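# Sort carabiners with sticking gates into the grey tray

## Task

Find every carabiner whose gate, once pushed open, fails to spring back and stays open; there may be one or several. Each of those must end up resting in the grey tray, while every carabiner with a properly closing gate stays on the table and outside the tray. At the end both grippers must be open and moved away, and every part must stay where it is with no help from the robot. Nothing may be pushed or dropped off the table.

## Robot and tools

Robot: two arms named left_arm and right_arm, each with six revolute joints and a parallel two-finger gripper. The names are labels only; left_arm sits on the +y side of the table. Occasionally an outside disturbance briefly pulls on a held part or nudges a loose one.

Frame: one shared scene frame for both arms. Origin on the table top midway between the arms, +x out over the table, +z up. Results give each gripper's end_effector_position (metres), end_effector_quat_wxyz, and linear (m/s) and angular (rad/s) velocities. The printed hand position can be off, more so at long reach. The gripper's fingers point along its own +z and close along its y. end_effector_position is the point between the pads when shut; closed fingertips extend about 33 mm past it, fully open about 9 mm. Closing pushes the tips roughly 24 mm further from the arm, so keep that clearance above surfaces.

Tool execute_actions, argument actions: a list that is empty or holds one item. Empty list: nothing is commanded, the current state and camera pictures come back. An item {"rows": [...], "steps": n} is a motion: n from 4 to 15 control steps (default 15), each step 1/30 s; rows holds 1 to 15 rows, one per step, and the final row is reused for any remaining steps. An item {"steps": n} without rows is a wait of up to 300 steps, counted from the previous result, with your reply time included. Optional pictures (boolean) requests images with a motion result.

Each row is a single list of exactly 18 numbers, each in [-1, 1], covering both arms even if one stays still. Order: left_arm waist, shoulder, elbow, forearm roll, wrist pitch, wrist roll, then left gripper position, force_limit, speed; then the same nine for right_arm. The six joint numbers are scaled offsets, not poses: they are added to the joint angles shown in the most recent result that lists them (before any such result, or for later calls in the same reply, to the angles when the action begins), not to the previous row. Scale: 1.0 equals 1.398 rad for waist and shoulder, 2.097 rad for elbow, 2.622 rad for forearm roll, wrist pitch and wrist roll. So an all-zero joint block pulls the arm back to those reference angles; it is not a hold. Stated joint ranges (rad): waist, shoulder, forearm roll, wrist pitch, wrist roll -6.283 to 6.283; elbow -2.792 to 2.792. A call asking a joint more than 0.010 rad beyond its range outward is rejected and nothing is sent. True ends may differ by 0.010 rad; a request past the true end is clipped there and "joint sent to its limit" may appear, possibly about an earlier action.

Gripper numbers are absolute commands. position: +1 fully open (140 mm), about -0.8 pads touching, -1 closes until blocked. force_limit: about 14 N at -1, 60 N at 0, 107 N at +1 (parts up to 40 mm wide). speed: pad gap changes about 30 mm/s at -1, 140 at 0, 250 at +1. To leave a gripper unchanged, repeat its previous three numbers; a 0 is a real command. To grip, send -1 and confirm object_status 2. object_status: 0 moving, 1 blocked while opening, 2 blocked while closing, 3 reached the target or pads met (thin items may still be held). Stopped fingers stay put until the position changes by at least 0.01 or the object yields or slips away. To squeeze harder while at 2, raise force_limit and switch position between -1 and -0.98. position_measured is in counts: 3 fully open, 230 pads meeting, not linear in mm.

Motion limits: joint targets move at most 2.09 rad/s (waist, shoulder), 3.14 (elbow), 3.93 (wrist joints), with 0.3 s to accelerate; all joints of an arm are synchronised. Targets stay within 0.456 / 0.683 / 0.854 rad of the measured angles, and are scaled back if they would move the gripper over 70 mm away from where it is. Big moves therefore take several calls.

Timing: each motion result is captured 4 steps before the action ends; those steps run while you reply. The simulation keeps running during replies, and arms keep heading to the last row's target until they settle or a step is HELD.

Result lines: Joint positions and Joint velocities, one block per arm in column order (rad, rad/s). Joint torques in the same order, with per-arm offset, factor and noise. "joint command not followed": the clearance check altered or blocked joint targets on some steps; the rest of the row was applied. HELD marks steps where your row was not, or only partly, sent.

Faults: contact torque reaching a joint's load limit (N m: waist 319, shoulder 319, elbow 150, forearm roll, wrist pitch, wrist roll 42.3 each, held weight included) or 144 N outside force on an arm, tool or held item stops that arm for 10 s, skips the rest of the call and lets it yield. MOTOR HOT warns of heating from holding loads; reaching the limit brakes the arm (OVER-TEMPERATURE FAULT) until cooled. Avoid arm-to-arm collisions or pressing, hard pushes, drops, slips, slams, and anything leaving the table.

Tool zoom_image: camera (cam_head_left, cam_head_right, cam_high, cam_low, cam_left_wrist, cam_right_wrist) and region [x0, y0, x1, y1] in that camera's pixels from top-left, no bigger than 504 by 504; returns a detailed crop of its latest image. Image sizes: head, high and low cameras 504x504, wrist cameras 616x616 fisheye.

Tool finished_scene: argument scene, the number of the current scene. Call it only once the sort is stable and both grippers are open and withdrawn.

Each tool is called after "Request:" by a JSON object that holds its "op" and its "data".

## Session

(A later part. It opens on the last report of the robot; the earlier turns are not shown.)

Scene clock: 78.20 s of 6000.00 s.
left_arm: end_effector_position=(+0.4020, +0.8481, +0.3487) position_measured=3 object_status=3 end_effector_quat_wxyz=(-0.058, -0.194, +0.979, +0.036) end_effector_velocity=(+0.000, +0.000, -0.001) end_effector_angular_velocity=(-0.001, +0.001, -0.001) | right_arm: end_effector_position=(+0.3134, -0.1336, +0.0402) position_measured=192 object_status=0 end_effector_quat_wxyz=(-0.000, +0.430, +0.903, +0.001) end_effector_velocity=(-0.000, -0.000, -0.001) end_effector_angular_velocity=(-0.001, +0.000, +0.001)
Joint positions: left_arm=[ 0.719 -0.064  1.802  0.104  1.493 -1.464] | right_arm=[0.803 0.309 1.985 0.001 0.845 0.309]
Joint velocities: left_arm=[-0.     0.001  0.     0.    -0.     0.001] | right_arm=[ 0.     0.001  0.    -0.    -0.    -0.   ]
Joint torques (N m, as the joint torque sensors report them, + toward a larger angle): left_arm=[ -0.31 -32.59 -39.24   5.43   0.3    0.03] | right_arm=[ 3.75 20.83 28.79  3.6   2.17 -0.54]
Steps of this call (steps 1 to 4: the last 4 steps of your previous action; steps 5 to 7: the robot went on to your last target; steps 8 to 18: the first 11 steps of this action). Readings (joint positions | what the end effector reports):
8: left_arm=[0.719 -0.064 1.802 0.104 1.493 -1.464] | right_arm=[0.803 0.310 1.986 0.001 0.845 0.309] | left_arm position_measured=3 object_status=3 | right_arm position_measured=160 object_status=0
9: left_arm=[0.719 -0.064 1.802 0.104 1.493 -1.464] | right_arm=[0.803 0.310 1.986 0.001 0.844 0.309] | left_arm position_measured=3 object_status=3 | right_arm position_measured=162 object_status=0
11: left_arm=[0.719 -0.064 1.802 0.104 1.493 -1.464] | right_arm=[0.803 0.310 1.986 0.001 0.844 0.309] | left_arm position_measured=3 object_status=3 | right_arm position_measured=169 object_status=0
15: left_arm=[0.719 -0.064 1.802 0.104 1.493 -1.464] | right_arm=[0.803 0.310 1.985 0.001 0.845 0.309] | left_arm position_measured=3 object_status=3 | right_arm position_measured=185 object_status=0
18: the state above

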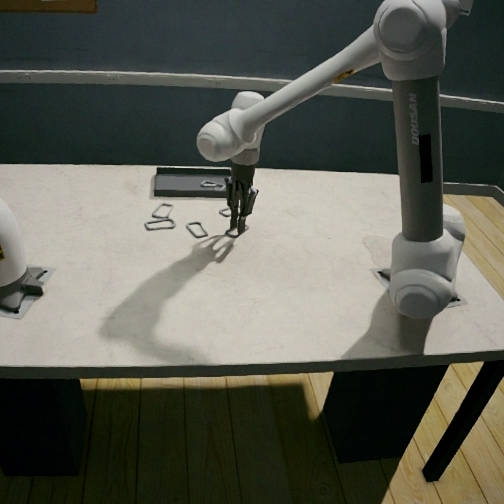

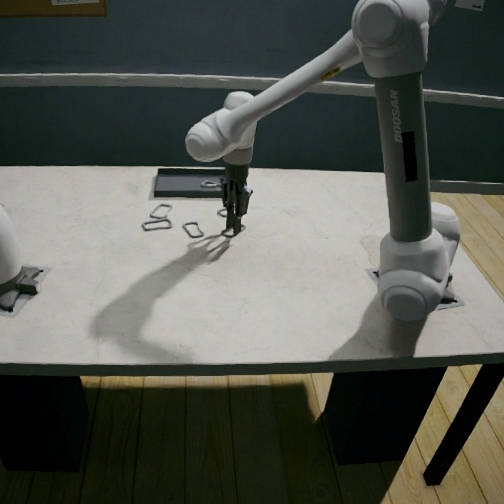

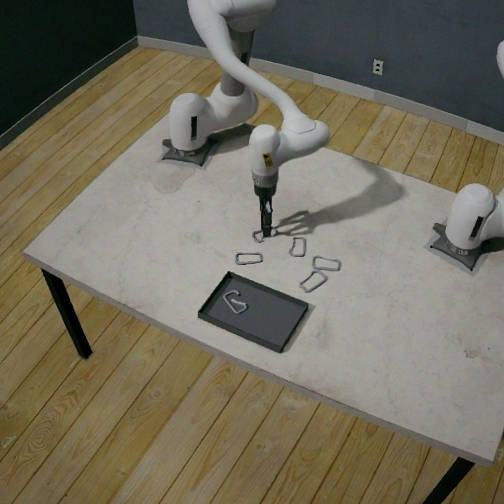

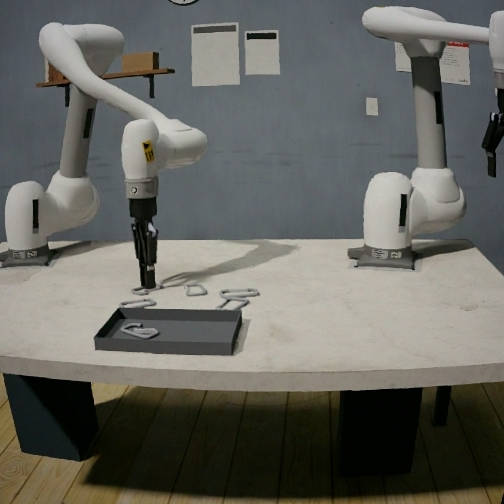

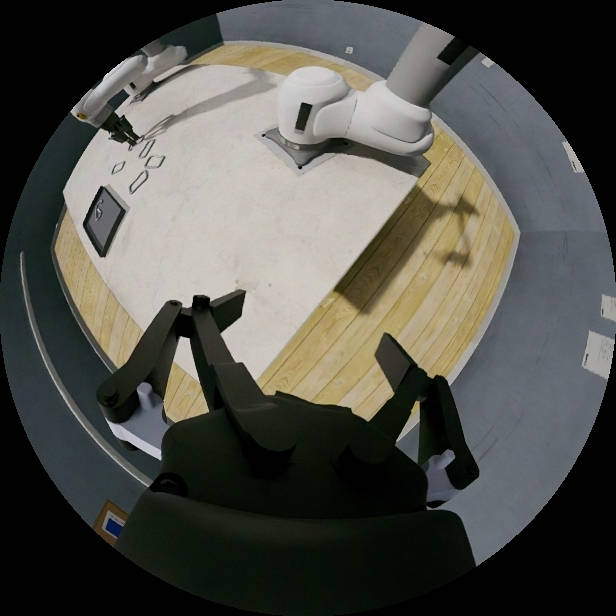

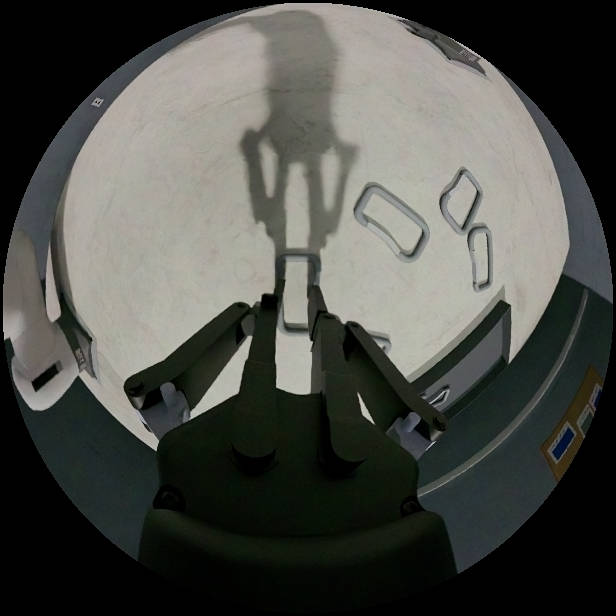

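Request:
{"op": "execute_actions", "data": {"actions": [{"rows":[[0,0,0,0,0,0,1,0,0,0,-0.0012,-0.0006,0,0.0011,0,-0.5,0,0.3],[0,0,0,0,0,0,1,0,0,0,-0.0012,-0.0006,0,0.0011,0,-0.2,0,0.3],[0,0,0,0,0,0,1,0,0,0,-0.002,-0.001,0,0.002,0,0.1,0,0.3],[0,0,0,0,0,0,1,0,0,0,-0.002,-0.001,0,0.002,0,0.1,0,0.3],[0,0,0,0,0,0,1,0,0,0,-0.003,-0.0015,0,0.003,0,0.1,0,0.3],[0,0,0,0,0,0,1,0,0,0,-0.003,-0.0015,0,0.003,0,0.1,0,0.3],[0,0,0,0,0,0,1,0,0,0,-0.005,-0.0025,0,0.0045,0,0.1,0,0.3],[0,0,0,0,0,0,1,0,0,0,-0.008,-0.004,0,0.0075,0,0.1,0,0.3],[0,0,0,0,0,0,1,0,0,0,-0.011,-0.0055,0,0.0105,0,0.1,0,0.3]],"steps":15}]}}

Request:
{"op": "execute_actions", "data": {"actions": []}}

Request:
{"op": "zoom_image", "data": {"camera": "cam_right_wrist", "region": [220,220,380,350]}}

Scene clock: 78.90 s of 6000.00 s.
left_arm: end_effector_position=(+0.4020, +0.8481, +0.3487) position_measured=3 object_status=3 end_effector_quat_wxyz=(-0.058, -0.194, +0.979, +0.036) end_effector_velocity=(+0.000, -0.000, +0.000) end_effector_angular_velocity=(-0.000, -0.000, -0.000) | right_arm: end_effector_position=(+0.3136, -0.1333, +0.0505) position_measured=117 object_status=0 end_effector_quat_wxyz=(-0.000, +0.430, +0.903, +0.001) end_effector_velocity=(+0.003, +0.004, +0.060) end_effector_angular_velocity=(+0.006, -0.004, +0.000)
Joint positions: left_arm=[ 0.719 -0.064  1.802  0.104  1.493 -1.464] | right_arm=[0.803 0.298 1.977 0.001 0.865 0.309]
Joint velocities: left_arm=[-0.001 -0.     0.    -0.     0.    -0.   ] | right_arm=[-0.    -0.064 -0.048  0.     0.105 -0.   ]
Joint torques (N m, as the joint torque sensors report them, + toward a larger angle): left_arm=[ -0.17 -31.72 -39.22   5.34   0.37   0.  ] | right_arm=[  0.55 -54.88 -27.53   3.19  -0.11  -0.22]
Steps of this call (steps 1 to 4: the last 4 steps of your previous action; steps 5 to 10: the robot went on to your last target; steps 11 to 21: the first 11 steps of this action). Readings (joint positions | what the end effector reports):
11: left_arm=[0.719 -0.064 1.802 0.104 1.493 -1.464] | right_arm=[0.803 0.309 1.986 0.001 0.845 0.309] | left_arm position_measured=3 object_status=3 | right_arm position_measured=192 object_status=3
12: left_arm=[0.719 -0.064 1.802 0.104 1.493 -1.464] | right_arm=[0.803 0.309 1.986 0.001 0.846 0.309] | left_arm position_measured=3 object_status=3 | right_arm position_measured=192 object_status=0
14: left_arm=[0.719 -0.064 1.802 0.104 1.493 -1.464] | right_arm=[0.803 0.309 1.986 0.001 0.848 0.309] | left_arm position_measured=3 object_status=3 | right_arm position_measured=179 object_status=0
18: left_arm=[0.719 -0.064 1.802 0.104 1.493 -1.464] | right_arm=[0.803 0.306 1.983 0.001 0.853 0.309] | left_arm position_measured=3 object_status=3 | right_arm position_measured=142 object_status=0
21: the state above

Scene clock: 79.03 s of 6000.00 s.
left_arm: end_effector_position=(+0.4020, +0.8481, +0.3487) position_measured=3 object_status=3 end_effector_quat_wxyz=(-0.058, -0.194, +0.979, +0.036) end_effector_velocity=(+0.000, +0.000, -0.001) end_effector_angular_velocity=(-0.001, +0.001, -0.000) | right_arm: end_effector_position=(+0.3136, -0.1332, +0.0538) position_measured=117 object_status=0 end_effector_quat_wxyz=(-0.000, +0.430, +0.903, +0.000) end_effector_velocity=(+0.000, +0.000, +0.007) end_effector_angular_velocity=(-0.002, +0.002, -0.000)
Joint positions: left_arm=[ 0.719 -0.064  1.802  0.104  1.493 -1.464] | right_arm=[0.803 0.295 1.974 0.001 0.872 0.309]
Joint velocities: left_arm=[ 0.     0.001  0.     0.    -0.     0.001] | right_arm=[-0.    -0.006 -0.007  0.     0.015 -0.   ]
Joint torques (N m, as the joint torque sensors report them, + toward a larger angle): left_arm=[ -0.22 -31.96 -39.03   5.44   0.35   0.07] | right_arm=[  1.11 -59.56 -31.11   3.39   0.08  -0.42]
Kept back: nothing.
Steps of this call (steps 1 to 4: the last 4 steps of your previous action). Readings (joint positions | what the end effector reports):
1: left_arm=[0.719 -0.064 1.802 0.104 1.493 -1.464] | right_arm=[0.803 0.297 1.976 0.001 0.868 0.309] | left_arm position_measured=3 object_status=3 | right_arm position_measured=117 object_status=0
2: left_arm=[0.719 -0.064 1.802 0.104 1.493 -1.464] | right_arm=[0.803 0.296 1.975 0.001 0.870 0.309] | left_arm position_measured=3 object_status=3 | right_arm position_measured=117 object_status=0
4: the state above

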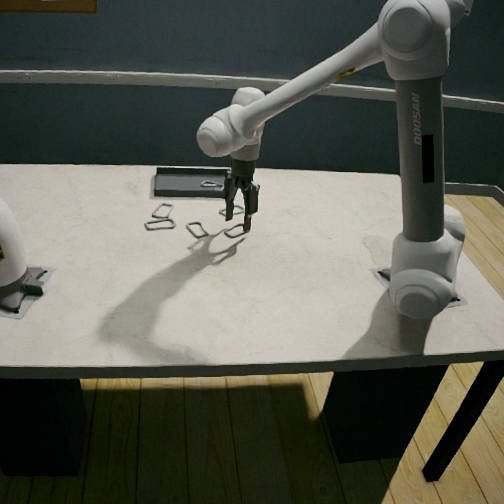

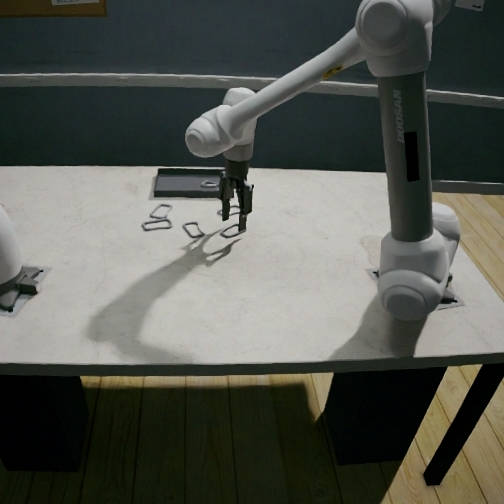

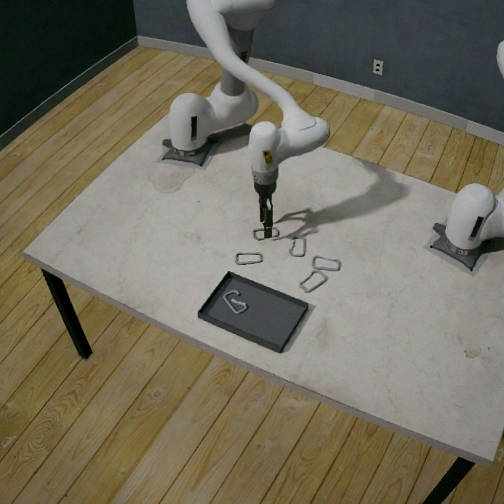

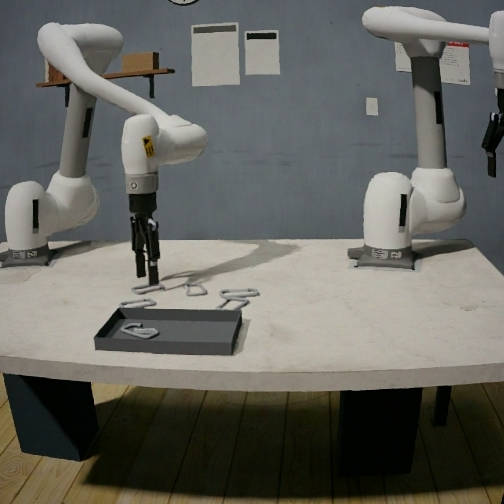

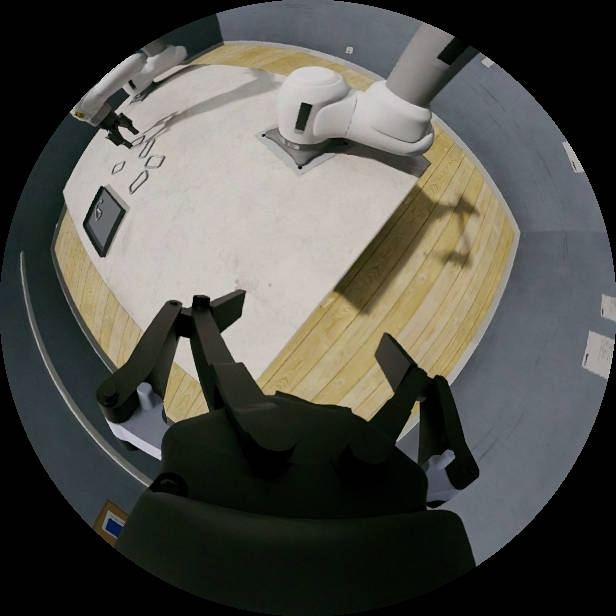

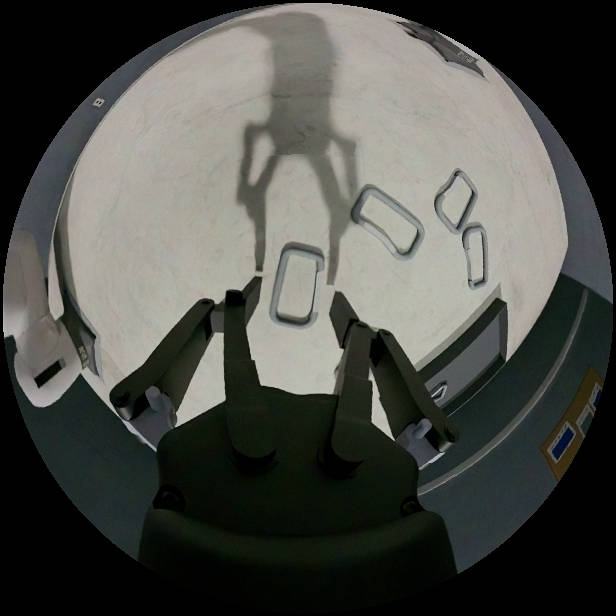

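Region (220, 220, 380, 350) of cam_right_wrist's 616x616 image, scaled by 3.150, with more detail than that image has; it fills the top 410 rows of this view, and the rest is white.

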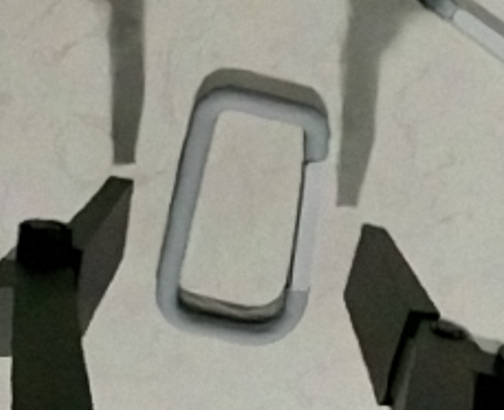

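Request:
{"op": "execute_actions", "data": {"actions": [{"rows":[[0,0,0,0,0,0,1,0,0,0,-0.1,-0.04,0,0.085,0,0.1,0,0.3]],"steps":15}]}}

Request:
{"op": "finished_scene", "data": {"scene": 2}}

Scene clock: 79.53 s of 6000.00 s.
left_arm: end_effector_position=(+0.4020, +0.8481, +0.3487) position_measured=3 object_status=3 end_effector_quat_wxyz=(-0.058, -0.194, +0.979, +0.036) end_effector_velocity=(+0.001, -0.001, -0.000) end_effector_angular_velocity=(+0.000, +0.000, -0.001) | right_arm: end_effector_position=(+0.3063, -0.1443, +0.1697) position_measured=117 object_status=3 end_effector_quat_wxyz=(-0.000, +0.430, +0.903, +0.001) end_effector_velocity=(-0.017, -0.026, +0.145) end_effector_angular_velocity=(+0.003, -0.001, -0.001)
Joint positions: left_arm=[ 0.719 -0.064  1.802  0.104  1.493 -1.464] | right_arm=[0.803 0.163 1.896 0.001 1.08  0.309]
Joint velocities: left_arm=[-0.002  0.     0.     0.    -0.    -0.001] | right_arm=[-0.    -0.164 -0.095  0.     0.256  0.001]
Joint torques (N m, as the joint torque sensors report them, + toward a larger angle): left_arm=[ -0.12 -32.8  -39.19   5.47   0.39   0.09] | right_arm=[  2.19 -28.77 -25.23   3.15  -0.38  -0.16]
Steps of this call (steps 1 to 4: the robot went on to your last target; steps 5 to 15: the first 11 steps of this action). Readings (joint positions | what the end effector reports):
5: left_arm=[0.719 -0.064 1.802 0.104 1.493 -1.464] | right_arm=[0.803 0.294 1.974 0.001 0.873 0.309] | left_arm position_measured=3 object_status=3 | right_arm position_measured=117 object_status=3
6: left_arm=[0.719 -0.064 1.802 0.104 1.493 -1.464] | right_arm=[0.803 0.291 1.972 0.001 0.879 0.309] | left_arm position_measured=3 object_status=3 | right_arm position_measured=117 object_status=3
8: left_arm=[0.719 -0.064 1.802 0.104 1.493 -1.464] | right_arm=[0.803 0.262 1.954 0.001 0.925 0.309] | left_arm position_measured=3 object_status=3 | right_arm position_measured=117 object_status=3
12: left_arm=[0.719 -0.064 1.802 0.104 1.493 -1.464] | right_arm=[0.803 0.195 1.915 0.001 1.030 0.309] | left_arm position_measured=3 object_status=3 | right_arm position_measured=117 object_status=3
15: the state above

The scene is finished: the task was done.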